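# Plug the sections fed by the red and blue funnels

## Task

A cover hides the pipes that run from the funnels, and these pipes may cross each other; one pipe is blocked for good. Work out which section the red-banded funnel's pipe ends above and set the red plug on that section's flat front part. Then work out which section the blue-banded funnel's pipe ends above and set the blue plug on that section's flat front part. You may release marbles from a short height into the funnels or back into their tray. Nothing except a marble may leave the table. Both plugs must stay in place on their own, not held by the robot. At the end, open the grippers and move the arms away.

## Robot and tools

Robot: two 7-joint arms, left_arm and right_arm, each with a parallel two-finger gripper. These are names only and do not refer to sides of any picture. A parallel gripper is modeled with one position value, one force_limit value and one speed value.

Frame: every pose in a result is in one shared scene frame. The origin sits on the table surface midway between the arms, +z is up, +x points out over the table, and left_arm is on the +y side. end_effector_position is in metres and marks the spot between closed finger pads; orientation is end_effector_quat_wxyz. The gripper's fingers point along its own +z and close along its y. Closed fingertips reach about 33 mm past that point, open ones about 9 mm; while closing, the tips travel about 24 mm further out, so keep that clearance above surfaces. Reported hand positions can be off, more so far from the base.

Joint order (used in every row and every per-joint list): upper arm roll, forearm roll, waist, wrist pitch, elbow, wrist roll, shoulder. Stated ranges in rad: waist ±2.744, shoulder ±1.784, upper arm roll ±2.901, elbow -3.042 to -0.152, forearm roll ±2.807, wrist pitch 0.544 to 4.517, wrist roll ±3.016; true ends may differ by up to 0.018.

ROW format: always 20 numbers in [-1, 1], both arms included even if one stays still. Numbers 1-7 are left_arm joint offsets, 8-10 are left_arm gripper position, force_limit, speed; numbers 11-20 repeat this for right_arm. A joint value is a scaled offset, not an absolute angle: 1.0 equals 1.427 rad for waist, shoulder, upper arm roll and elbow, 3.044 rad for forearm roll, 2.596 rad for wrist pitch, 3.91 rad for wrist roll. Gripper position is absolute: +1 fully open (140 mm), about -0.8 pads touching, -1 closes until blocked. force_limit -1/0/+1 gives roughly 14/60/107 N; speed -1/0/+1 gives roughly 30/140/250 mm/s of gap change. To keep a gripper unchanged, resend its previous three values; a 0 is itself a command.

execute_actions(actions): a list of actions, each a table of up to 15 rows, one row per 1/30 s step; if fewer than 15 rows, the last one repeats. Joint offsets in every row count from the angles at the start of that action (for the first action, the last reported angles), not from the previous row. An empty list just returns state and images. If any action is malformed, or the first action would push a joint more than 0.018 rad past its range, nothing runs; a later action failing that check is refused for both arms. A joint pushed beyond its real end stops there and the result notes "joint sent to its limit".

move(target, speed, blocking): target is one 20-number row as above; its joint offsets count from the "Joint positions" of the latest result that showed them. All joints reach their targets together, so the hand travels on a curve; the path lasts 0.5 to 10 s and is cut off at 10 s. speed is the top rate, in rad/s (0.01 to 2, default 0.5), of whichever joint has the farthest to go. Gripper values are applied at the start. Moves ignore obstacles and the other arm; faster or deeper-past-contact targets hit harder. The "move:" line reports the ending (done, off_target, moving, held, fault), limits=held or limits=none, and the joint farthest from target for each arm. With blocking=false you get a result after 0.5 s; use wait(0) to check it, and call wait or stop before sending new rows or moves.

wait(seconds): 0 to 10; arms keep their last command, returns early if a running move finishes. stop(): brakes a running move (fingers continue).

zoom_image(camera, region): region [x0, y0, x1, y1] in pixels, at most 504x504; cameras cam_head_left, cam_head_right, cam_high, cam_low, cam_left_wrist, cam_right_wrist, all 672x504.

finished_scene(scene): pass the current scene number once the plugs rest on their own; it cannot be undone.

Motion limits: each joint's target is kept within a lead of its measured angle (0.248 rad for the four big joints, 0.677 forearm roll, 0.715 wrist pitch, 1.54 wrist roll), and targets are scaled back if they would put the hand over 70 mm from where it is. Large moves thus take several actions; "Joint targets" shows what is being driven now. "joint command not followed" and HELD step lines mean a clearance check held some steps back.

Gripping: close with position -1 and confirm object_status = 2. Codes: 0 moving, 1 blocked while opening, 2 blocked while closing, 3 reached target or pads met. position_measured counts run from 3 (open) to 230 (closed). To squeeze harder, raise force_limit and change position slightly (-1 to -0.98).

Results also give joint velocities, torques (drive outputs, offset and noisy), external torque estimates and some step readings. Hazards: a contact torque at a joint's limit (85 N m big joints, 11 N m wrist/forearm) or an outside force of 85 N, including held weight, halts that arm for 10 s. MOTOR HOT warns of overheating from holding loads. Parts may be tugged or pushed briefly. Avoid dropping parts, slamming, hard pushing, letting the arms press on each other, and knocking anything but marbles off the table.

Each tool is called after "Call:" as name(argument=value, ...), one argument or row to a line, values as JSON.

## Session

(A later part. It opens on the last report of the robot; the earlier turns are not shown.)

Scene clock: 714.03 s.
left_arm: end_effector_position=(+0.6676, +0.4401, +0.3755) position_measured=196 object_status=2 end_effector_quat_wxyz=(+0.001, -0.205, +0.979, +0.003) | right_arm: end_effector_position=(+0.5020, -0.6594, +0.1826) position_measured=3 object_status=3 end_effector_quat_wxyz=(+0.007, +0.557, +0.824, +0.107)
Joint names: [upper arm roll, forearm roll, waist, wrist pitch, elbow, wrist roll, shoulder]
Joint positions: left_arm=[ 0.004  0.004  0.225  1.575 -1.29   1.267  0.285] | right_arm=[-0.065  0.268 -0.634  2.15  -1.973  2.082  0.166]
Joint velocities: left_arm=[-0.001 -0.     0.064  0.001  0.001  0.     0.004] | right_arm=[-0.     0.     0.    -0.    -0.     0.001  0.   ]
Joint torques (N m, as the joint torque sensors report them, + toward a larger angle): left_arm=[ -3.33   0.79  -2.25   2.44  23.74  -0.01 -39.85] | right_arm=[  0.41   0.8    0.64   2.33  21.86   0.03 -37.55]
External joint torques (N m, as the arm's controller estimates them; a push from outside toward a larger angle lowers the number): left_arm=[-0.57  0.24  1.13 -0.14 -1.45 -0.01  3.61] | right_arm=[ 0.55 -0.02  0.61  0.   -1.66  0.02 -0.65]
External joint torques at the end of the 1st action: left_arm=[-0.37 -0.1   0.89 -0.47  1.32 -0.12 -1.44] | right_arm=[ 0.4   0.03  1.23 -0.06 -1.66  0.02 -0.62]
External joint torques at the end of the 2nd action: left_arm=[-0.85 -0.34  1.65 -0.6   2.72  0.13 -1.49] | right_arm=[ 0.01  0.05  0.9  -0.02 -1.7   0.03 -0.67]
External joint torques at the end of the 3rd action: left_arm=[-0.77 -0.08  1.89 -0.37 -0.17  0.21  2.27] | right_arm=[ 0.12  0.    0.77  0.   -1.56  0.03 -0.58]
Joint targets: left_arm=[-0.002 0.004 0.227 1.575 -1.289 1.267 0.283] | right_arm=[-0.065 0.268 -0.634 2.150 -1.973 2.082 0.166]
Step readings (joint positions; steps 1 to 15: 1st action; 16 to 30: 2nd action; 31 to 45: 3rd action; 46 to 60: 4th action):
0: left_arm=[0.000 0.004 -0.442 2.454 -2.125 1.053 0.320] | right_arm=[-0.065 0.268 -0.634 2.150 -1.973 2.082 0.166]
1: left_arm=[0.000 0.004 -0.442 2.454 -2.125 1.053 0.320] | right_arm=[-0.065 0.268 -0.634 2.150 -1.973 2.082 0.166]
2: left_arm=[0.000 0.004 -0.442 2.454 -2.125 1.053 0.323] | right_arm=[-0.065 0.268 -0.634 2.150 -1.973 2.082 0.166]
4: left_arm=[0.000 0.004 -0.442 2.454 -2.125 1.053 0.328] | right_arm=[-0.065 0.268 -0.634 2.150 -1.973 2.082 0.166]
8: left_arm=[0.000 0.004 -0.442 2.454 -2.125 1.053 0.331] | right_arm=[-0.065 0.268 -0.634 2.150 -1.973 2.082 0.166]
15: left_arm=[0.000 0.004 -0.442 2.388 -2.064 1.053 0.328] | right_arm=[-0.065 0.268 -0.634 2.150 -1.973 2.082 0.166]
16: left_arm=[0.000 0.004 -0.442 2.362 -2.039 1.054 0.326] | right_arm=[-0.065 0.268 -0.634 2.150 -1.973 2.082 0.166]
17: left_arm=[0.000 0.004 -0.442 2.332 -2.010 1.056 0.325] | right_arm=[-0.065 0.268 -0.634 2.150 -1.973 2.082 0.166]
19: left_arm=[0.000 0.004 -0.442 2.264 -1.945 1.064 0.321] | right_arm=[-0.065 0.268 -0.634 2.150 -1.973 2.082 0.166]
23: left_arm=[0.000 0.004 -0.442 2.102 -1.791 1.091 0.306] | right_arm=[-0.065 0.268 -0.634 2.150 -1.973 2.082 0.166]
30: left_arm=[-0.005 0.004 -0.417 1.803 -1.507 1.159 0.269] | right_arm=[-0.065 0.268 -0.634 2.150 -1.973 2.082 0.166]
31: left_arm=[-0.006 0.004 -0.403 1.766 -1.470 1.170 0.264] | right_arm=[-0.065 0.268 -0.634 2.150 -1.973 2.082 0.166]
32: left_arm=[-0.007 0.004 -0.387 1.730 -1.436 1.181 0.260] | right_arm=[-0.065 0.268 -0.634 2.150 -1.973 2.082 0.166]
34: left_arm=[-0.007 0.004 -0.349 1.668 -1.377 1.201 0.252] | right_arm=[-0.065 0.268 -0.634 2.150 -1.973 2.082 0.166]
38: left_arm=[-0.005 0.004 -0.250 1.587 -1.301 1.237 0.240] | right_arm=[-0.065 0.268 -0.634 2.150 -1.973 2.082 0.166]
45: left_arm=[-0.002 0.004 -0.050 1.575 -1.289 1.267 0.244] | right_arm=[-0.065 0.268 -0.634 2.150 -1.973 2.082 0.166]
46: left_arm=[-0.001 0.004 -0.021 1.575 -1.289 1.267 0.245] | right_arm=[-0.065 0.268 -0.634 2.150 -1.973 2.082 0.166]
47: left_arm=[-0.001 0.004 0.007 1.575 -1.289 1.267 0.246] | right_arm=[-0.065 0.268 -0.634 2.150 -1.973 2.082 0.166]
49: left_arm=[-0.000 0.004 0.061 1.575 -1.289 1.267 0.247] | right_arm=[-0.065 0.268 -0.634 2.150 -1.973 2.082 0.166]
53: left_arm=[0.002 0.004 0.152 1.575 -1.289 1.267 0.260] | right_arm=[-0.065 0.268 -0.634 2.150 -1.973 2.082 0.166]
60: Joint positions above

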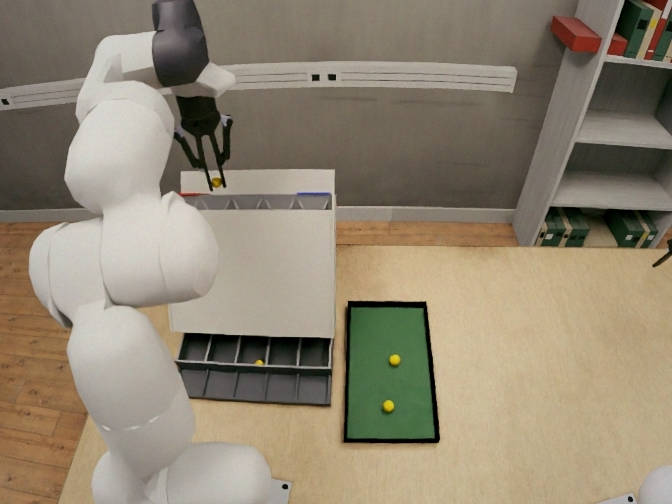

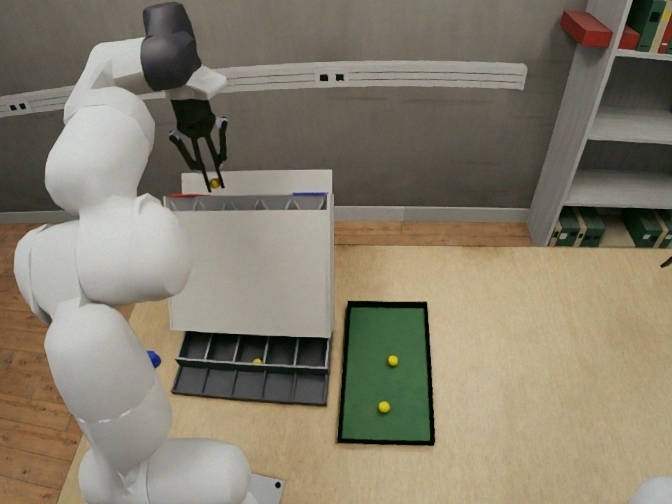

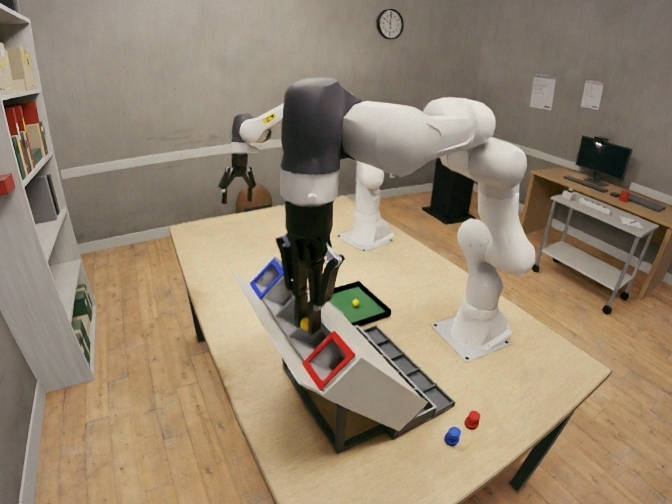

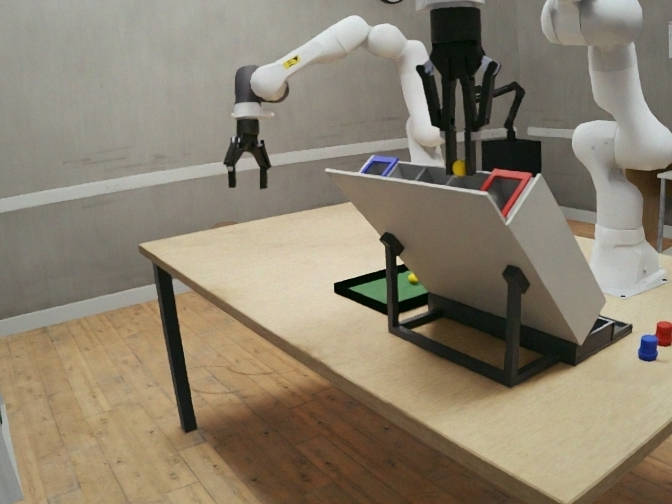

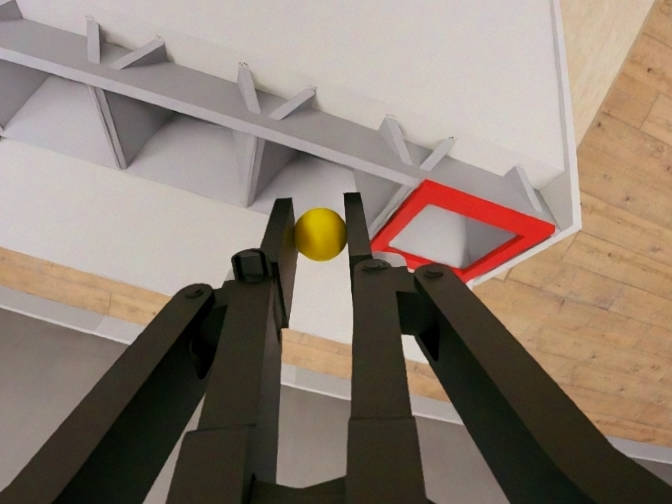

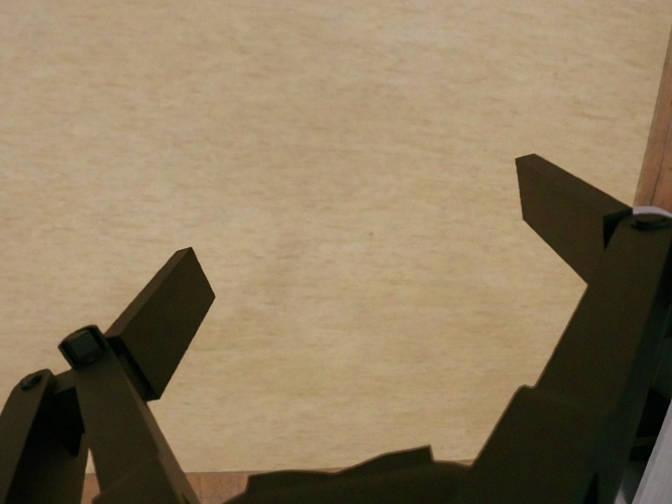

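Call:
execute_actions(
  actions=[
    [[-0.0028,0,0,0,0,0,0,-0.3,-0.5,0.3,0,0,0,0,0,0,0,1,0,0],[-0.0028,0,0,0,0,0,0,-0.3,-0.5,0.3,0,0,0,0,0,0,0,1,0,0],[-0.0028,0,0,0,0,0,0,-0.3,-0.5,0.3,0,0,0,0,0,0,0,1,0,0],[-0.0028,0,0,0,0,0,0,-0.3,-0.5,0.3,0,0,0,0,0,0,0,1,0,0],[-0.0028,0,-0.0106,0,0,0,-0.0071,-0.3,-0.5,0.3,0,0,0,0,0,0,0,1,0,0],[-0.0028,0,-0.0163,0,0,0,-0.0111,-0.3,-0.5,0.3,0,0,0,0,0,0,0,1,0,0],[-0.0028,0,-0.0234,0,0,0,-0.0159,-0.3,-0.5,0.3,0,0,0,0,0,0,0,1,0,0],[-0.0028,0,-0.0317,0,0,0,-0.0213,-0.3,-0.5,0.3,0,0,0,0,0,0,0,1,0,0],[-0.0028,0,-0.0414,0,0,0,-0.0272,-0.3,-0.5,0.3,0,0,0,0,0,0,0,1,0,0],[-0.0028,0,-0.0521,0,0,0,-0.0335,-0.3,-0.5,0.3,0,0,0,0,0,0,0,1,0,0],[-0.0028,0,-0.0639,0,0,0,-0.04,-0.3,-0.5,0.3,0,0,0,0,0,0,0,1,0,0],[-0.0028,0,-0.0768,0,0,0,-0.0467,-0.3,-0.5,0.3,0,0,0,0,0,0,0,1,0,0],[-0.0028,0,-0.0906,0,0,0,-0.0533,-0.3,-0.5,0.3,0,0,0,0,0,0,0,1,0,0],[-0.0028,0,-0.1053,0,0,0,-0.0597,-0.3,-0.5,0.3,0,0,0,0,0,0,0,1,0,0],[-0.0028,0,-0.1207,0,0,0,-0.0659,-0.3,-0.5,0.3,0,0,0,0,0,0,0,1,0,0]],
    [[-0.003,0,-0.0512,0,0,0,-0.0213,-0.3,-0.5,0.3,0,0,0,0,0,0,0,1,0,0],[-0.003,0,-0.068,0,0,0,-0.0264,-0.3,-0.5,0.3,0,0,0,0,0,0,0,1,0,0],[-0.003,0,-0.0854,0,0,0,-0.0309,-0.3,-0.5,0.3,0,0,0,0,0,0,0,1,0,0],[-0.003,0,-0.1033,0,0,0,-0.0346,-0.3,-0.5,0.3,0,0,0,0,0,0,0,1,0,0],[-0.003,0,-0.1216,0,0,0,-0.0374,-0.3,-0.5,0.3,0,0,0,0,0,0,0,1,0,0],[-0.003,0,-0.1402,0.0048,-0.0114,0,-0.039,-0.3,-0.5,0.3,0,0,0,0,0,0,0,1,0,0],[-0.003,0,-0.1592,0.0129,-0.0213,0,-0.039,-0.3,-0.5,0.3,0,0,0,0,0,0,0,1,0,0],[-0.003,0,-0.1783,0.022,-0.0333,0,-0.038,-0.3,-0.5,0.3,0,0,0,0,0,0,0,1,0,0],[-0.003,0,-0.1976,0.032,-0.0475,0,-0.0373,-0.3,-0.5,0.3,0,0,0,0,0,0,0,1,0,0],[-0.003,0,-0.2169,0.0428,-0.0637,0,-0.0373,-0.3,-0.5,0.3,0,0,0,0,0,0,0,1,0,0],[-0.003,0,-0.2362,0.0543,-0.0817,0,-0.0373,-0.3,-0.5,0.3,0,0,0,0,0,0,0,1,0,0],[-0.003,0,-0.2555,0.0664,-0.1014,0,-0.0373,-0.3,-0.5,0.3,0,0,0,0,0,0,0,1,0,0],[-0.003,0,-0.2745,0.0791,-0.1227,0,-0.0373,-0.3,-0.5,0.3,0,0,0,0,0,0,0,1,0,0],[-0.003,0,-0.2934,0.0923,-0.1452,0,-0.0373,-0.3,-0.5,0.3,0,0,0,0,0,0,0,1,0,0],[-0.003,0,-0.3119,0.106,-0.1691,0,-0.0373,-0.3,-0.5,0.3,0,0,0,0,0,0,0,1,0,0]],
    [[0,0,-0.0608,0.0619,-0.075,0,0,-0.2,-0.5,0,0,0,0,0,0,0,0,1,0,0],[0,0,-0.0785,0.0763,-0.1009,0,0,-0.2,-0.5,0,0,0,0,0,0,0,0,1,0,0],[0,0,-0.0957,0.0908,-0.1278,0,0,-0.2,-0.5,0,0,0,0,0,0,0,0,1,0,0],[0,0,-0.1123,0.1056,-0.1552,0,0,-0.2,-0.5,0,0,0,0,0,0,0,0,1,0,0],[0,0,-0.1281,0.1204,-0.1833,0,0,-0.2,-0.5,0,0,0,0,0,0,0,0,1,0,0],[0,0,-0.1433,0.1353,-0.2118,0,0,-0.2,-0.5,0,0,0,0,0,0,0,0,1,0,0],[0,0,-0.1576,0.1501,-0.2405,0,0,-0.2,-0.5,0,0,0,0,0,0,0,0,1,0,0],[0,0,-0.171,0.1648,-0.2692,0,0,-0.2,-0.5,0,0,0,0,0,0,0,0,1,0,0],[0,0,-0.1835,0.1793,-0.2981,0,0,-0.2,-0.5,0,0,0,0,0,0,0,0,1,0,0],[0,0,-0.1949,0.1936,-0.3267,0,0,-0.2,-0.5,0,0,0,0,0,0,0,0,1,0,0],[0,0,-0.2053,0.2075,-0.355,0,0,-0.2,-0.5,0,0,0,0,0,0,0,0,1,0,0],[0,0,-0.2143,0.221,-0.3828,0,0,-0.2,-0.5,0,0,0,0,0,0,0,0,1,0,0],[0,0,-0.2222,0.2341,-0.4101,0,0,-0.2,-0.5,0,0,0,0,0,0,0,0,1,0,0],[0,0,-0.2287,0.2467,-0.4366,0,0,-0.2,-0.5,0,0,0,0,0,0,0,0,1,0,0],[0,0,-0.2339,0.2586,-0.4622,0,0,-0.2,-0.5,0,0,0,0,0,0,0,0,1,0,0]],
    [[0.002,0,-0.0178,0.0737,-0.0844,0,0,-0.2,-0.5,0,0,0,0,0,0,0,0,1,0,0],[0.002,0,-0.0199,0.0843,-0.1078,0,0,-0.2,-0.5,0,0,0,0,0,0,0,0,1,0,0],[0.002,0,-0.0207,0.094,-0.1299,0,0,-0.2,-0.5,0,0,0,0,0,0,0,0,1,0,0],[0.002,0,-0.021,0.1028,-0.1505,0,0,-0.2,-0.5,0,0,0,0,0,0,0,0,1,0,0],[0.002,0,-0.021,0.1107,-0.1696,0,0,-0.2,-0.5,0,0,0,0,0,0,0,0,1,0,0],[0.002,0,-0.021,0.1175,-0.1868,0,0,-0.2,-0.5,0,0,0,0,0,0,0,0,1,0,0],[0.002,0,-0.021,0.1233,-0.2022,0,0,-0.2,-0.5,0,0,0,0,0,0,0,0,1,0,0],[0.002,0,-0.021,0.1279,-0.2156,0,0,-0.2,-0.5,0,0,0,0,0,0,0,0,1,0,0],[0.002,0,-0.021,0.1315,-0.2268,0,0,-0.2,-0.5,0,0,0,0,0,0,0,0,1,0,0],[0.002,0,-0.021,0.1337,-0.2357,0,0,-0.2,-0.5,0,0,0,0,0,0,0,0,1,0,0],[0.002,0,-0.021,0.1345,-0.2421,0,0,-0.2,-0.5,0,0,0,0,0,0,0,0,1,0,0],[0.002,0,-0.021,0.1338,-0.2457,0,0,-0.2,-0.5,0,0,0,0,0,0,0,0,1,0,0],[0.002,0,-0.021,0.1316,-0.2465,0,0,-0.2,-0.5,0,0,0,0,0,0,0,0,1,0,0],[0.002,0,-0.021,0.1278,-0.2448,0,0,-0.2,-0.5,0,0,0,0,0,0,0,0,1,0,0],[0.002,0,-0.021,0.1186,-0.2425,0,0,-0.2,-0.5,0,0,0,0,0,0,0,0,1,0,0]],
  ],
)

Scene clock: 811.80 s.
left_arm: end_effector_position=(+0.4019, +0.0266, +0.0433) position_measured=154 object_status=3 end_effector_quat_wxyz=(+0.000, +0.222, +0.975, +0.001) | right_arm: end_effector_position=(+0.5020, -0.6594, +0.1826) position_measured=3 object_status=3 end_effector_quat_wxyz=(+0.007, +0.557, +0.824, +0.107)
Joint names: [upper arm roll, forearm roll, waist, wrist pitch, elbow, wrist roll, shoulder]
Joint positions: left_arm=[-0.004  0.004 -0.623  2.539 -2.379  1.267  0.161] | right_arm=[-0.065  0.268 -0.634  2.15  -1.973  2.082  0.166]
Joint velocities: left_arm=[ 0.    -0.001  0.001 -0.    -0.031 -0.     0.001] | right_arm=[ 0.002  0.001  0.    -0.    -0.     0.002 -0.001]
Joint torques (N m, as the joint torque sensors report them, + toward a larger angle): left_arm=[  0.19   0.46  -0.98   2.98  20.32   0.03 -33.61] | right_arm=[ -0.37   0.84   0.87   2.28  22.04   0.01 -37.58]
External joint torques (N m, as the arm's controller estimates them; a push from outside toward a larger angle lowers the number): left_arm=[ 0.04 -0.03 -1.    0.21 -0.57  0.03  0.68] | right_arm=[-0.22  0.01  0.86 -0.06 -1.52  0.   -0.62]
External joint torques at the end of the 1st action: left_arm=[-0.8   0.06 -1.68  0.03  1.64  0.01  0.43] | right_arm=[-0.16  0.05  0.71 -0.06 -1.69  0.06 -0.66]
External joint torques at the end of the 2nd action: left_arm=[-0.84 -0.05 -1.13  0.5  -1.74 -0.02  1.17] | right_arm=[-0.22  0.03  0.37 -0.05 -1.43  0.06 -0.91]
External joint torques at the end of the 3rd action: left_arm=[-1.57 -0.17 -1.45  0.62 -2.37  0.    0.68] | right_arm=[-0.14  0.03  0.62 -0.07 -1.84  0.01 -0.69]
Joint targets: left_arm=[-0.003 0.004 -0.624 2.542 -2.381 1.267 0.158] | right_arm=[-0.065 0.268 -0.634 2.150 -1.973 2.082 0.166]
Step readings (joint positions; steps 1 to 15: 1st action; 16 to 30: 2nd action; 31 to 45: 3rd action; 46 to 60: 4th action):
0: left_arm=[-0.001 0.004 0.227 1.575 -1.290 1.267 0.285] | right_arm=[-0.065 0.268 -0.634 2.150 -1.973 2.082 0.166]
1: left_arm=[-0.001 0.004 0.227 1.575 -1.290 1.267 0.285] | right_arm=[-0.065 0.268 -0.634 2.150 -1.973 2.082 0.166]
2: left_arm=[-0.001 0.004 0.227 1.575 -1.290 1.267 0.285] | right_arm=[-0.065 0.268 -0.634 2.150 -1.973 2.082 0.166]
4: left_arm=[-0.001 0.004 0.227 1.575 -1.290 1.267 0.285] | right_arm=[-0.065 0.268 -0.634 2.150 -1.973 2.082 0.166]
8: left_arm=[0.003 0.004 0.207 1.575 -1.291 1.267 0.275] | right_arm=[-0.065 0.268 -0.634 2.150 -1.973 2.082 0.166]
15: left_arm=[0.003 0.004 0.102 1.575 -1.291 1.267 0.215] | right_arm=[-0.065 0.268 -0.634 2.150 -1.973 2.082 0.166]
16: left_arm=[0.003 0.004 0.081 1.575 -1.291 1.267 0.205] | right_arm=[-0.065 0.268 -0.634 2.150 -1.973 2.082 0.166]
17: left_arm=[0.002 0.004 0.058 1.575 -1.291 1.267 0.197] | right_arm=[-0.065 0.268 -0.634 2.150 -1.973 2.082 0.166]
19: left_arm=[0.001 0.004 0.011 1.575 -1.291 1.267 0.181] | right_arm=[-0.065 0.268 -0.634 2.150 -1.973 2.082 0.166]
23: left_arm=[-0.000 0.004 -0.092 1.591 -1.308 1.267 0.158] | right_arm=[-0.065 0.268 -0.634 2.150 -1.973 2.082 0.166]
30: left_arm=[-0.001 0.004 -0.281 1.726 -1.460 1.267 0.156] | right_arm=[-0.065 0.268 -0.634 2.150 -1.973 2.082 0.166]
31: left_arm=[-0.001 0.004 -0.308 1.754 -1.492 1.267 0.156] | right_arm=[-0.065 0.268 -0.634 2.150 -1.973 2.082 0.166]
32: left_arm=[-0.001 0.004 -0.334 1.783 -1.526 1.267 0.156] | right_arm=[-0.065 0.268 -0.634 2.150 -1.973 2.082 0.166]
34: left_arm=[-0.002 0.004 -0.386 1.847 -1.598 1.267 0.156] | right_arm=[-0.065 0.268 -0.634 2.150 -1.973 2.082 0.166]
38: left_arm=[-0.003 0.004 -0.479 1.986 -1.754 1.267 0.156] | right_arm=[-0.065 0.268 -0.634 2.150 -1.973 2.082 0.166]
45: left_arm=[-0.005 0.004 -0.594 2.235 -2.035 1.267 0.158] | right_arm=[-0.065 0.268 -0.634 2.150 -1.973 2.082 0.166]
46: left_arm=[-0.006 0.004 -0.604 2.268 -2.073 1.267 0.158] | right_arm=[-0.065 0.268 -0.634 2.150 -1.973 2.082 0.166]
47: left_arm=[-0.006 0.004 -0.611 2.300 -2.110 1.267 0.159] | right_arm=[-0.065 0.268 -0.634 2.150 -1.973 2.082 0.166]
49: left_arm=[-0.006 0.004 -0.620 2.361 -2.178 1.267 0.160] | right_arm=[-0.065 0.268 -0.634 2.150 -1.973 2.082 0.166]
53: left_arm=[-0.005 0.004 -0.623 2.461 -2.292 1.267 0.161] | right_arm=[-0.065 0.268 -0.634 2.150 -1.973 2.082 0.166]
60: Joint positions above

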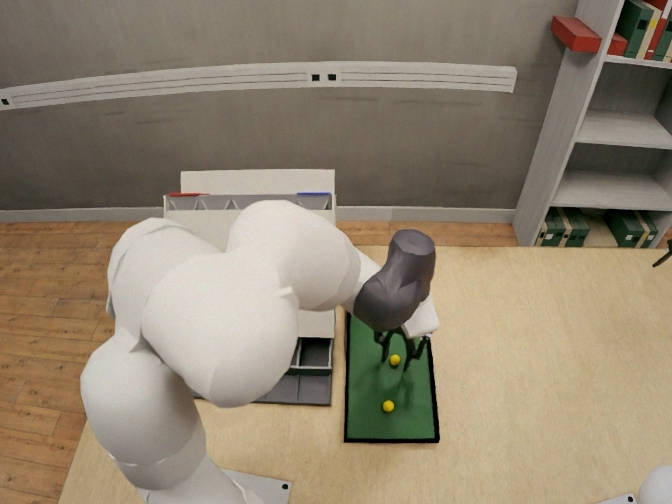

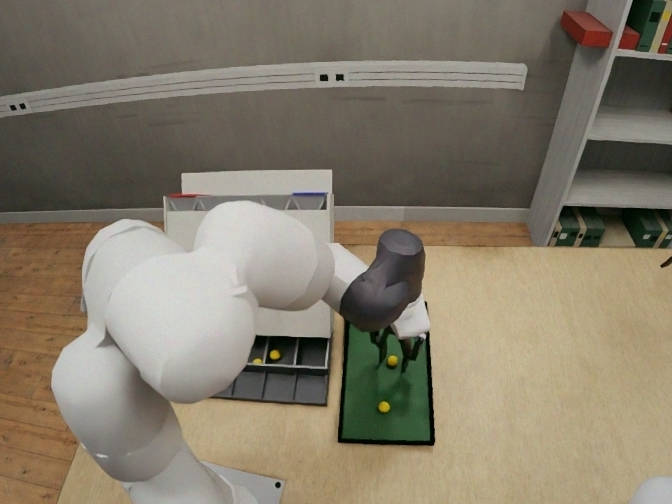

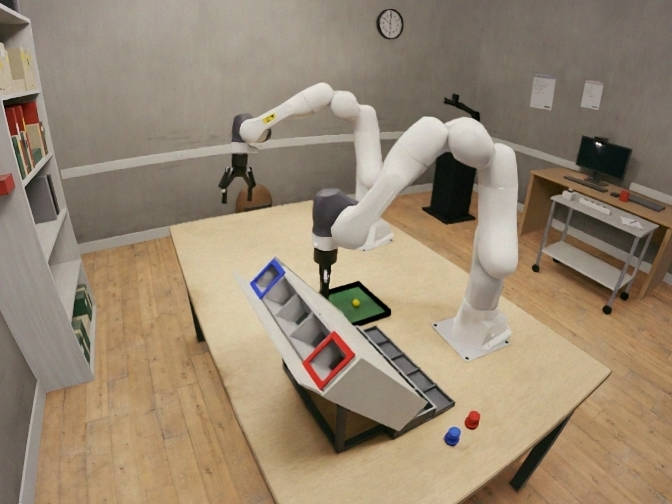

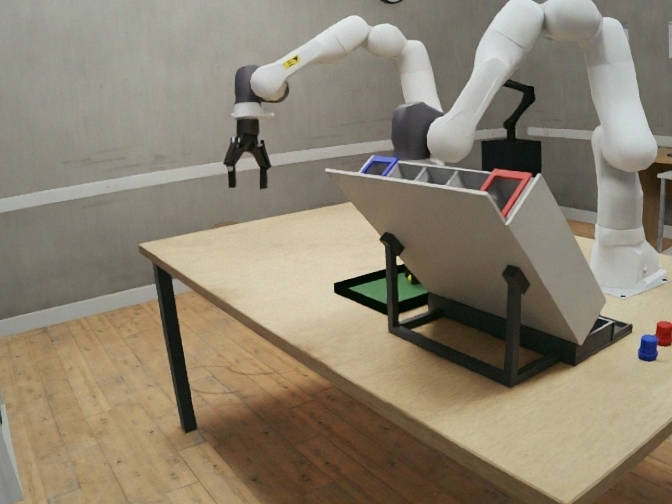

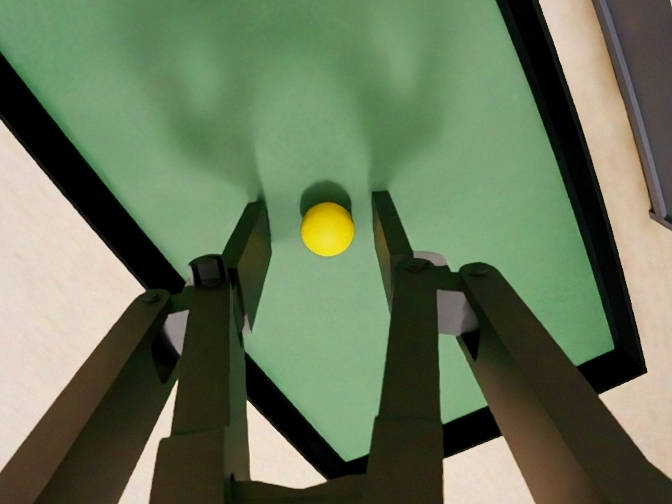

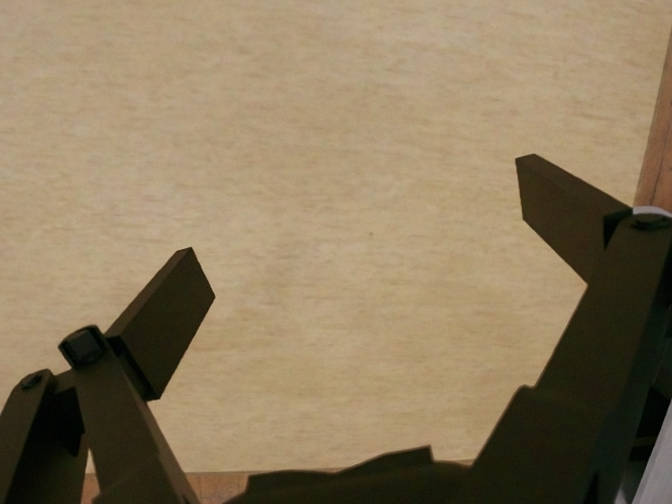

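Call:
execute_actions(
  actions=[],
)

Scene clock: 829.83 s.
left_arm: end_effector_position=(+0.4022, +0.0264, +0.0435) position_measured=154 object_status=3 end_effector_quat_wxyz=(+0.001, +0.221, +0.975, +0.001) | right_arm: end_effector_position=(+0.5020, -0.6594, +0.1826) position_measured=3 object_status=3 end_effector_quat_wxyz=(+0.007, +0.557, +0.824, +0.107)
Joint names: [upper arm roll, forearm roll, waist, wrist pitch, elbow, wrist roll, shoulder]
Joint positions: left_arm=[-0.004  0.004 -0.623  2.541 -2.379  1.267  0.161] | right_arm=[-0.065  0.268 -0.634  2.15  -1.973  2.082  0.166]
Joint velocities: left_arm=[ 0.001 -0.001  0.     0.001 -0.001 -0.002  0.   ] | right_arm=[ 0.     0.     0.    -0.001  0.001  0.    -0.   ]
Joint torques (N m, as the joint torque sensors report them, + toward a larger angle): left_arm=[  0.07   0.41  -0.12   2.63  18.08   0.01 -33.71] | right_arm=[ -0.34   0.87   0.69   2.31  22.16   0.05 -37.76]
External joint torques (N m, as the arm's controller estimates them; a push from outside toward a larger angle lowers the number): left_arm=[-0.12 -0.04 -0.19  0.2  -1.17  0.01 -1.25] | right_arm=[-0.27  0.04  0.59 -0.04 -1.45  0.03 -0.77]
Joint targets: left_arm=[-0.003 0.004 -0.624 2.542 -2.381 1.267 0.158] | right_arm=[-0.065 0.268 -0.634 2.150 -1.973 2.082 0.166]

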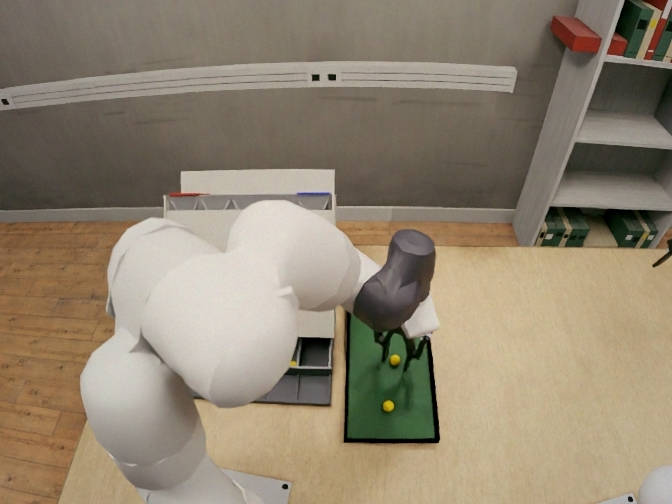

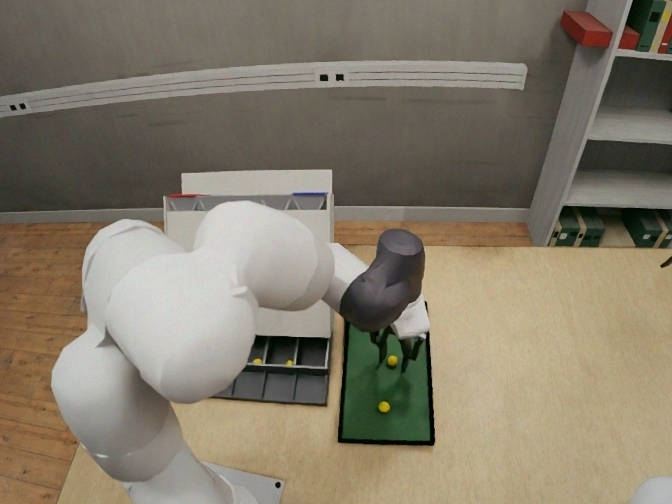

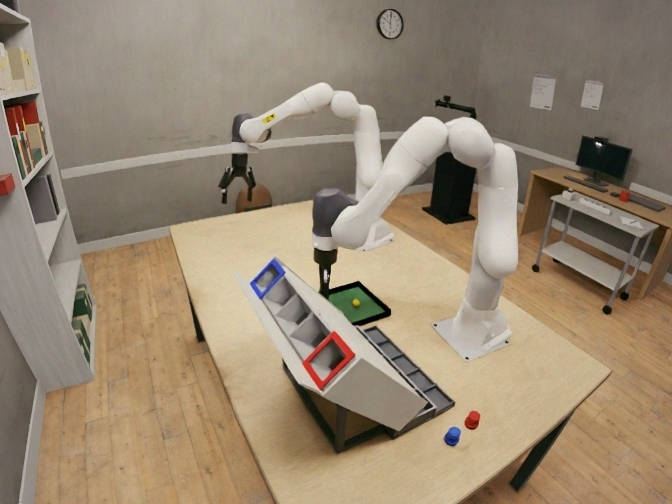

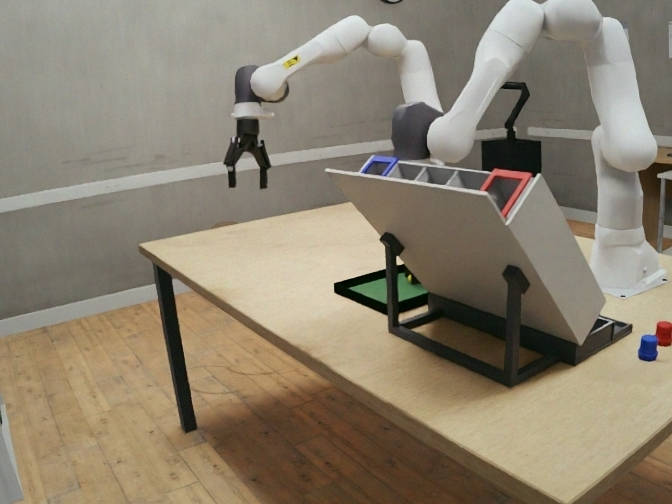

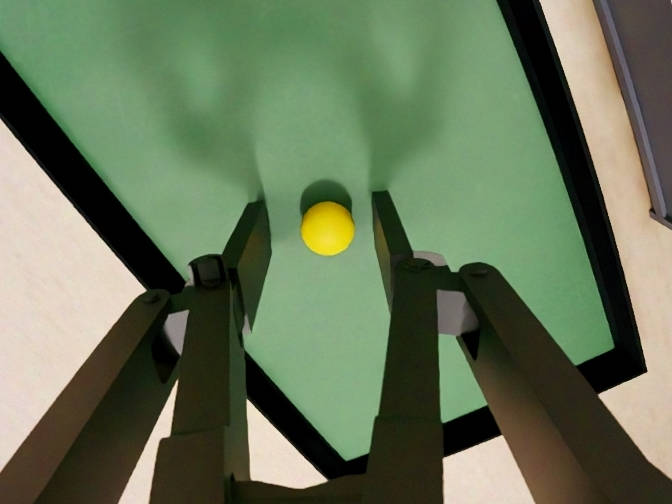

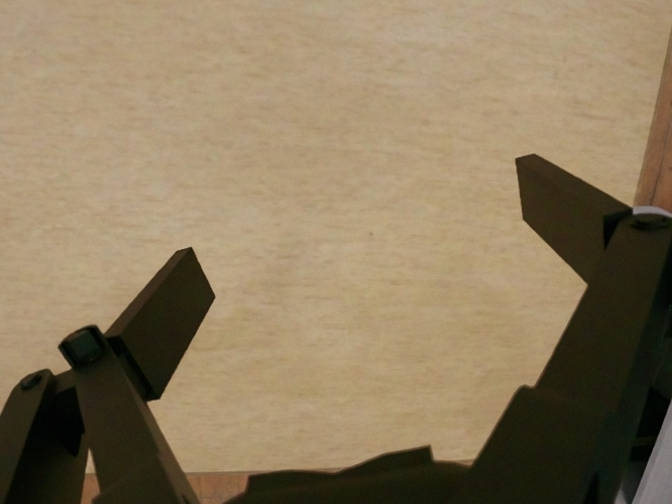

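Call:
zoom_image(
  camera="cam_head_right",
  region=[150, 310, 350, 420],
)

Region (150, 310, 350, 420) of cam_head_right's 672x504 image, scaled by 2.520, with more detail than that image has; it fills the top 277 rows of this view, and the rest is white.

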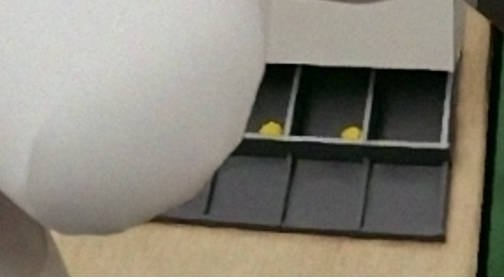

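Call:
execute_actions(
  actions=[
    [[0,0,0,0,-0.001,0,-0.002,-1,-0.5,-0.1,0,0,0,0,0,0,0,1,0,0],[0,0,0,0,-0.001,0,-0.002,-1,-0.5,-0.1,0,0,0,0,0,0,0,1,0,0],[0,0,0,0,-0.001,0,-0.002,-1,-0.5,-0.1,0,0,0,0,0,0,0,1,0,0],[0,0,0,0,-0.001,0,-0.002,-1,-0.5,-0.1,0,0,0,0,0,0,0,1,0,0],[0,0,0,0,-0.001,0,-0.002,-1,-0.5,-0.1,0,0,0,0,0,0,0,1,0,0],[0,0,0,0,-0.001,0,-0.002,-1,-0.5,-0.1,0,0,0,0,0,0,0,1,0,0],[0,0,0,0,-0.001,0,-0.002,-1,-0.5,-0.1,0,0,0,0,0,0,0,1,0,0],[0,0,0,-0.001,0.004,0,-0.002,-1,-0.5,-0.1,0,0,0,0,0,0,0,1,0,0],[0,0,0,-0.0056,0.0134,0,-0.002,-1,-0.5,-0.1,0,0,0,0,0,0,0,1,0,0],[0,0,0,-0.0156,0.0251,0,-0.002,-1,-0.5,-0.1,0,0,0,0,0,0,0,1,0,0],[0,0,0,-0.0266,0.0395,0,-0.002,-1,-0.5,-0.1,0,0,0,0,0,0,0,1,0,0],[0,0,0,-0.0387,0.0563,0,-0.002,-1,-0.5,-0.1,0,0,0,0,0,0,0,1,0,0],[0,0,0,-0.0516,0.0754,0,-0.002,-1,-0.5,-0.1,0,0,0,0,0,0,0,1,0,0],[0,0,0,-0.0653,0.0965,0,-0.002,-1,-0.5,-0.1,0,0,0,0,0,0,0,1,0,0],[0,0,0,-0.0797,0.1195,0,-0.002,-1,-0.5,-0.1,0,0,0,0,0,0,0,1,0,0]],
    [[0,0,0.004,-0.0582,0.0707,0,-0.001,-1,-0.5,-0.1,0,0,0,0,0,0,0,1,0,0],[0,0,0.0109,-0.0738,0.0969,0,-0.001,-1,-0.5,-0.1,0,0,0,0,0,0,0,1,0,0],[0,0,0.0168,-0.0897,0.1244,0,-0.001,-1,-0.5,-0.1,0,0,0,0,0,0,0,1,0,0],[0,0,0.024,-0.1059,0.153,0,-0.001,-1,-0.5,-0.1,0,0,0,0,0,0,0,1,0,0],[0,0,0.0326,-0.1224,0.1825,0,-0.001,-1,-0.5,-0.1,0,0,0,0,0,0,0,1,0,0],[0,0,0.0424,-0.139,0.2127,0,-0.001,-1,-0.5,-0.1,0,0,0,0,0,0,0,1,0,0],[0,0,0.0533,-0.1556,0.2435,0,-0.001,-1,-0.5,-0.1,0,0,0,0,0,0,0,1,0,0],[0,0,0.0653,-0.1722,0.2746,0,-0.001,-1,-0.5,-0.1,0,0,0,0,0,0,0,1,0,0],[0,0,0.0783,-0.1886,0.3059,0,-0.001,-1,-0.5,-0.1,0,0,0,0,0,0,0,1,0,0],[0,0,0.0922,-0.2048,0.3371,0,-0.001,-1,-0.5,-0.1,0,0,0,0,0,0,0,1,0,0],[0,0,0.1069,-0.2206,0.3681,0,-0.001,-1,-0.5,-0.1,0,0,0,0,0,0,0,1,0,0],[0,0,0.1223,-0.236,0.3987,0,-0.001,-1,-0.5,-0.1,0,0,0,0,0,0,0,1,0,0],[0,0,0.1384,-0.2508,0.4287,0,-0.001,-1,-0.5,-0.1,0,0,0,0,0,0,0,1,0,0],[0,0,0.1551,-0.265,0.4578,0,-0.001,-1,-0.5,-0.1,0,0,0,0,0,0,0,1,0,0],[0,0,0.1722,-0.2785,0.486,0,-0.001,-1,-0.5,-0.1,0,0,0,0,0,0,0,1,0,0]],
    [[0.002,0,0.0566,-0.0824,0.0925,0,-0.001,-1,-0.5,-0.1,0,0,0,0,0,0,0,1,0,0],[0.002,0,0.0744,-0.0941,0.1182,0,-0.001,-1,-0.5,-0.1,0,0,0,0,0,0,0,1,0,0],[0.002,0,0.0925,-0.1049,0.1422,0,-0.001,-1,-0.5,-0.1,0,0,0,0,0,0,0,1,0,0],[0.002,0,0.1107,-0.1145,0.1645,0,-0.001,-1,-0.5,-0.1,0,0,0,0,0,0,0,1,0,0],[0.002,0,0.129,-0.1229,0.1848,0,-0.001,-1,-0.5,-0.1,0,0,0,0,0,0,0,1,0,0],[0.002,0,0.1473,-0.13,0.203,0,-0.001,-1,-0.5,-0.1,0,0,0,0,0,0,0,1,0,0],[0.002,0,0.1655,-0.1358,0.2188,0,-0.001,-1,-0.5,-0.1,0,0,0,0,0,0,0,1,0,0],[0.002,0,0.1835,-0.14,0.2321,0,-0.001,-1,-0.5,-0.1,0,0,0,0,0,0,0,1,0,0],[0.002,0,0.2012,-0.1427,0.2427,0,-0.001,-1,-0.5,-0.1,0,0,0,0,0,0,0,1,0,0],[0.002,0,0.2186,-0.1436,0.2504,0,-0.001,-1,-0.5,-0.1,0,0,0,0,0,0,0,1,0,0],[0.002,0,0.2356,-0.1429,0.255,0,-0.001,-1,-0.5,-0.1,0,0,0,0,0,0,0,1,0,0],[0.002,0,0.252,-0.1402,0.2564,0,-0.001,-1,-0.5,-0.1,0,0,0,0,0,0,0,1,0,0],[0.002,0,0.2678,-0.1356,0.2542,0,-0.001,-1,-0.5,-0.1,0,0,0,0,0,0,0,1,0,0],[0.002,0,0.283,-0.1289,0.2515,0,-0.001,-1,-0.5,-0.1,0,0,0,0,0,0,0,1,0,0],[0.002,0,0.2974,-0.125,0.251,0,0.002,-1,-0.5,-0.1,0,0,0,0,0,0,0,1,0,0]],
    [[0,0,0.0476,0,0,0,0.0095,-1,-0.5,-0.1,0,0,0,0,0,0,0,1,0,0],[0,0,0.0602,0,0,0,0.0153,-1,-0.5,-0.1,0,0,0,0,0,0,0,1,0,0],[0,0,0.0718,0,0,0,0.022,-1,-0.5,-0.1,0,0,0,0,0,0,0,1,0,0],[0,0,0.0823,0,0,0,0.0292,-1,-0.5,-0.1,0,0,0,0,0,0,0,1,0,0],[0,0,0.0916,0,0,0,0.0366,-1,-0.5,-0.1,0,0,0,0,0,0,0,1,0,0],[0,0,0.0996,0,0,0,0.0439,-1,-0.5,-0.1,0,0,0,0,0,0,0,1,0,0],[0,0,0.1063,0,0,0,0.0509,-1,-0.5,-0.1,0,0,0,0,0,0,0,1,0,0],[0,0,0.1116,0,0,0,0.0573,-1,-0.5,-0.1,0,0,0,0,0,0,0,1,0,0],[0,0,0.1154,0,0,0,0.0627,-1,-0.5,-0.1,0,0,0,0,0,0,0,1,0,0],[0,0,0.1175,0,0,0,0.0668,-1,-0.5,-0.1,0,0,0,0,0,0,0,1,0,0],[0,0,0.118,0,0,0,0.0694,-1,-0.5,-0.1,0,0,0,0,0,0,0,1,0,0],[0,0,0.1175,0,0,0,0.0701,-1,-0.5,-0.1,0,0,0,0,0,0,0,1,0,0],[0,0,0.118,0,0,0,0.069,-1,-0.5,-0.1,0,0,0,0,0,0,0,1,0,0],[0,0,0.1185,0,0,0,0.069,-1,-0.5,-0.1,0,0,0,0,0,0,0,1,0,0],[0,0,0.1185,0,0,0,0.069,-1,-0.5,-0.1,0,0,0,0,0,0,0,1,0,0]],
  ],
)

Scene clock: 951.83 s.
left_arm: end_effector_position=(+0.6671, +0.3649, +0.3791) position_measured=196 object_status=2 end_effector_quat_wxyz=(+0.005, -0.147, +0.989, +0.002) | right_arm: end_effector_position=(+0.5020, -0.6594, +0.1826) position_measured=3 object_status=3 end_effector_quat_wxyz=(+0.007, +0.557, +0.824, +0.107)
Joint names: [upper arm roll, forearm roll, waist, wrist pitch, elbow, wrist roll, shoulder]
Joint positions: left_arm=[ 0.001  0.004  0.11   1.589 -1.321  1.267  0.258] | right_arm=[-0.065  0.268 -0.634  2.15  -1.973  2.082  0.166]
Joint velocities: left_arm=[-0.01  -0.001  0.006  0.     0.001  0.002  0.023] | right_arm=[-0.001 -0.001  0.     0.    -0.    -0.     0.   ]
Joint torques (N m, as the joint torque sensors report them, + toward a larger angle): left_arm=[ -1.48   0.76   2.07   2.41  24.5    0.03 -43.36] | right_arm=[ -0.12   0.87   0.83   2.3   21.71   0.04 -37.71]
External joint torques (N m, as the arm's controller estimates them; a push from outside toward a larger angle lowers the number): left_arm=[-1.09 -0.02  2.89 -0.26 -1.47  0.02  0.84] | right_arm=[ 0.08  0.04  0.87 -0.04 -1.83  0.02 -0.83]
External joint torques at the end of the 1st action: left_arm=[-0.06 -0.01  0.25 -0.43  1.88 -0.07  0.28] | right_arm=[ 0.12 -0.01  0.24  0.   -1.44  0.06 -0.63]
External joint torques at the end of the 2nd action: left_arm=[ 0.76 -0.07  2.3  -0.7   2.39 -0.04 -1.93] | right_arm=[ 0.27  0.    0.62 -0.01 -1.6   0.02 -0.45]
External joint torques at the end of the 3rd action: left_arm=[-0.38  0.11  1.53 -0.3   0.65 -0.01  1.35] | right_arm=[-0.07  0.03  0.5  -0.04 -1.41  0.03 -0.8 ]
Joint targets: left_arm=[-0.002 0.004 0.112 1.589 -1.319 1.267 0.255] | right_arm=[-0.065 0.268 -0.634 2.150 -1.973 2.082 0.166]
Step readings (joint positions; steps 1 to 15: 1st action; 16 to 30: 2nd action; 31 to 45: 3rd action; 46 to 60: 4th action):
0: left_arm=[-0.004 0.004 -0.623 2.541 -2.379 1.267 0.160] | right_arm=[-0.065 0.268 -0.634 2.150 -1.973 2.082 0.166]
1: left_arm=[-0.004 0.004 -0.623 2.541 -2.379 1.267 0.160] | right_arm=[-0.065 0.268 -0.634 2.150 -1.973 2.082 0.166]
2: left_arm=[-0.004 0.004 -0.623 2.541 -2.379 1.267 0.160] | right_arm=[-0.065 0.268 -0.634 2.150 -1.973 2.082 0.166]
4: left_arm=[-0.004 0.004 -0.623 2.541 -2.379 1.267 0.160] | right_arm=[-0.065 0.268 -0.634 2.150 -1.973 2.082 0.166]
8: left_arm=[-0.004 0.004 -0.623 2.540 -2.379 1.267 0.160] | right_arm=[-0.065 0.268 -0.634 2.150 -1.973 2.082 0.166]
15: left_arm=[-0.004 0.004 -0.623 2.445 -2.274 1.267 0.162] | right_arm=[-0.065 0.268 -0.634 2.150 -1.973 2.082 0.166]
16: left_arm=[-0.004 0.004 -0.622 2.419 -2.244 1.267 0.163] | right_arm=[-0.065 0.268 -0.634 2.150 -1.973 2.082 0.166]
17: left_arm=[-0.005 0.004 -0.620 2.390 -2.212 1.267 0.163] | right_arm=[-0.065 0.268 -0.634 2.150 -1.973 2.082 0.166]
19: left_arm=[-0.006 0.004 -0.610 2.326 -2.141 1.267 0.164] | right_arm=[-0.065 0.268 -0.634 2.150 -1.973 2.082 0.166]
23: left_arm=[-0.008 0.004 -0.567 2.180 -1.978 1.267 0.165] | right_arm=[-0.065 0.268 -0.634 2.150 -1.973 2.082 0.166]
30: left_arm=[-0.007 0.004 -0.434 1.909 -1.676 1.267 0.163] | right_arm=[-0.065 0.268 -0.634 2.150 -1.973 2.082 0.166]
31: left_arm=[-0.007 0.004 -0.411 1.874 -1.636 1.267 0.162] | right_arm=[-0.065 0.268 -0.634 2.150 -1.973 2.082 0.166]
32: left_arm=[-0.006 0.004 -0.388 1.840 -1.598 1.267 0.162] | right_arm=[-0.065 0.268 -0.634 2.150 -1.973 2.082 0.166]
34: left_arm=[-0.006 0.004 -0.339 1.775 -1.525 1.267 0.162] | right_arm=[-0.065 0.268 -0.634 2.150 -1.973 2.082 0.166]
38: left_arm=[-0.005 0.004 -0.233 1.664 -1.401 1.267 0.160] | right_arm=[-0.065 0.268 -0.634 2.150 -1.973 2.082 0.166]
45: left_arm=[-0.002 0.004 -0.058 1.589 -1.319 1.267 0.156] | right_arm=[-0.065 0.268 -0.634 2.150 -1.973 2.082 0.166]
46: left_arm=[-0.002 0.004 -0.036 1.589 -1.319 1.267 0.158] | right_arm=[-0.065 0.268 -0.634 2.150 -1.973 2.082 0.166]
47: left_arm=[-0.001 0.004 -0.015 1.589 -1.318 1.267 0.161] | right_arm=[-0.065 0.268 -0.634 2.150 -1.973 2.082 0.166]
49: left_arm=[-0.000 0.004 0.022 1.589 -1.318 1.267 0.172] | right_arm=[-0.065 0.268 -0.634 2.150 -1.973 2.082 0.166]
53: left_arm=[0.001 0.004 0.079 1.589 -1.317 1.267 0.211] | right_arm=[-0.065 0.268 -0.634 2.150 -1.973 2.082 0.166]
60: Joint positions above

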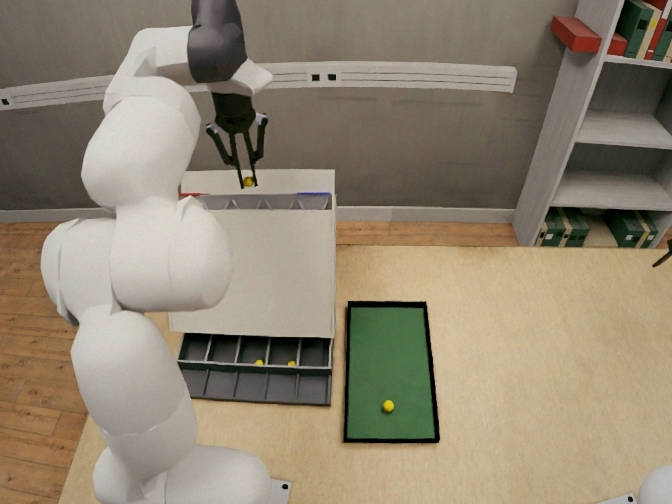

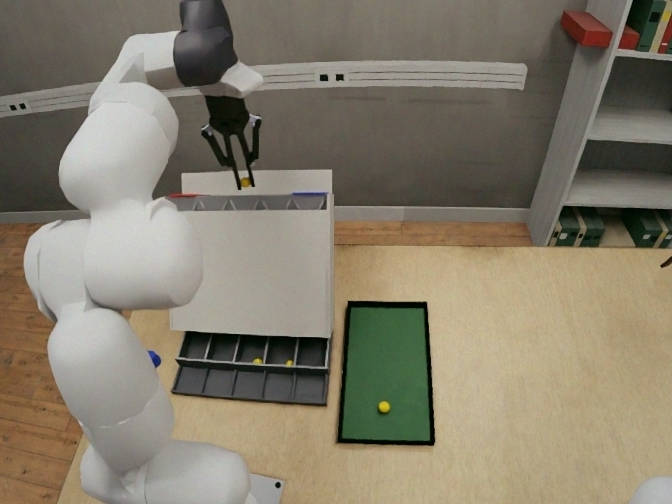

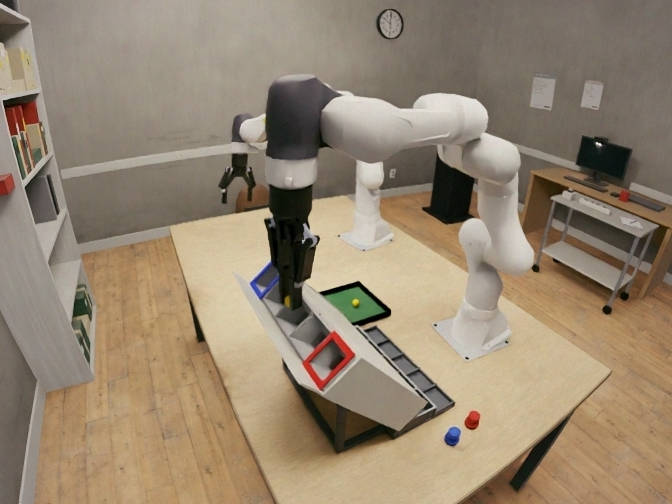

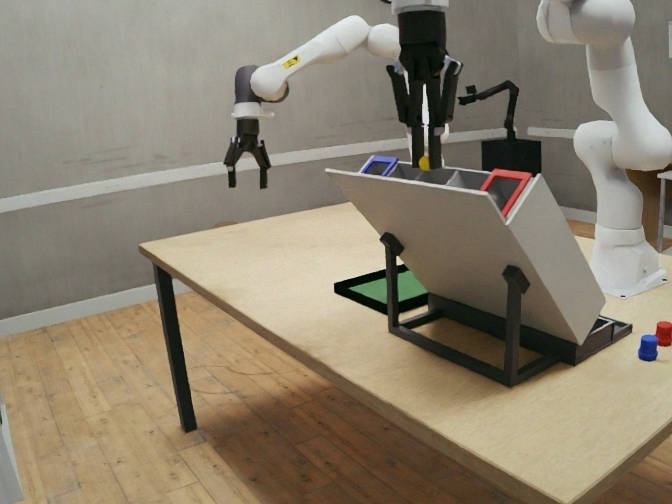

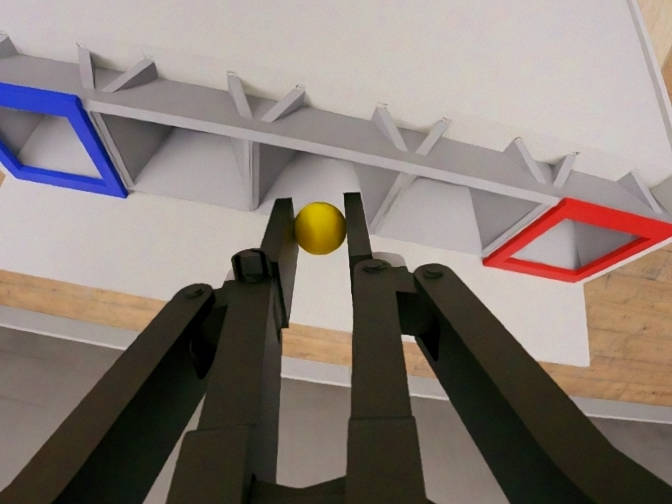

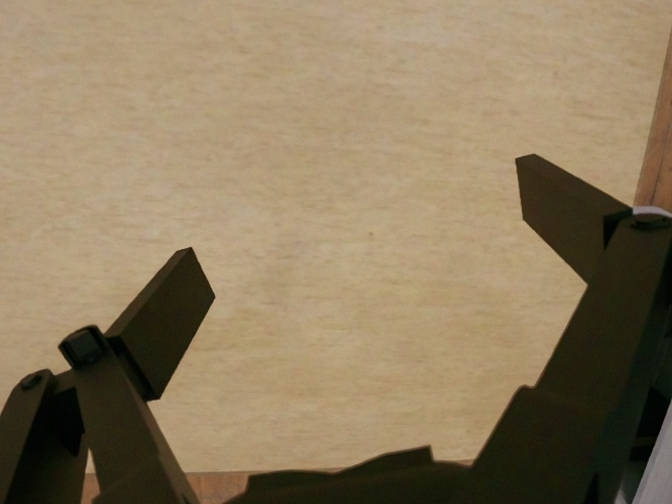

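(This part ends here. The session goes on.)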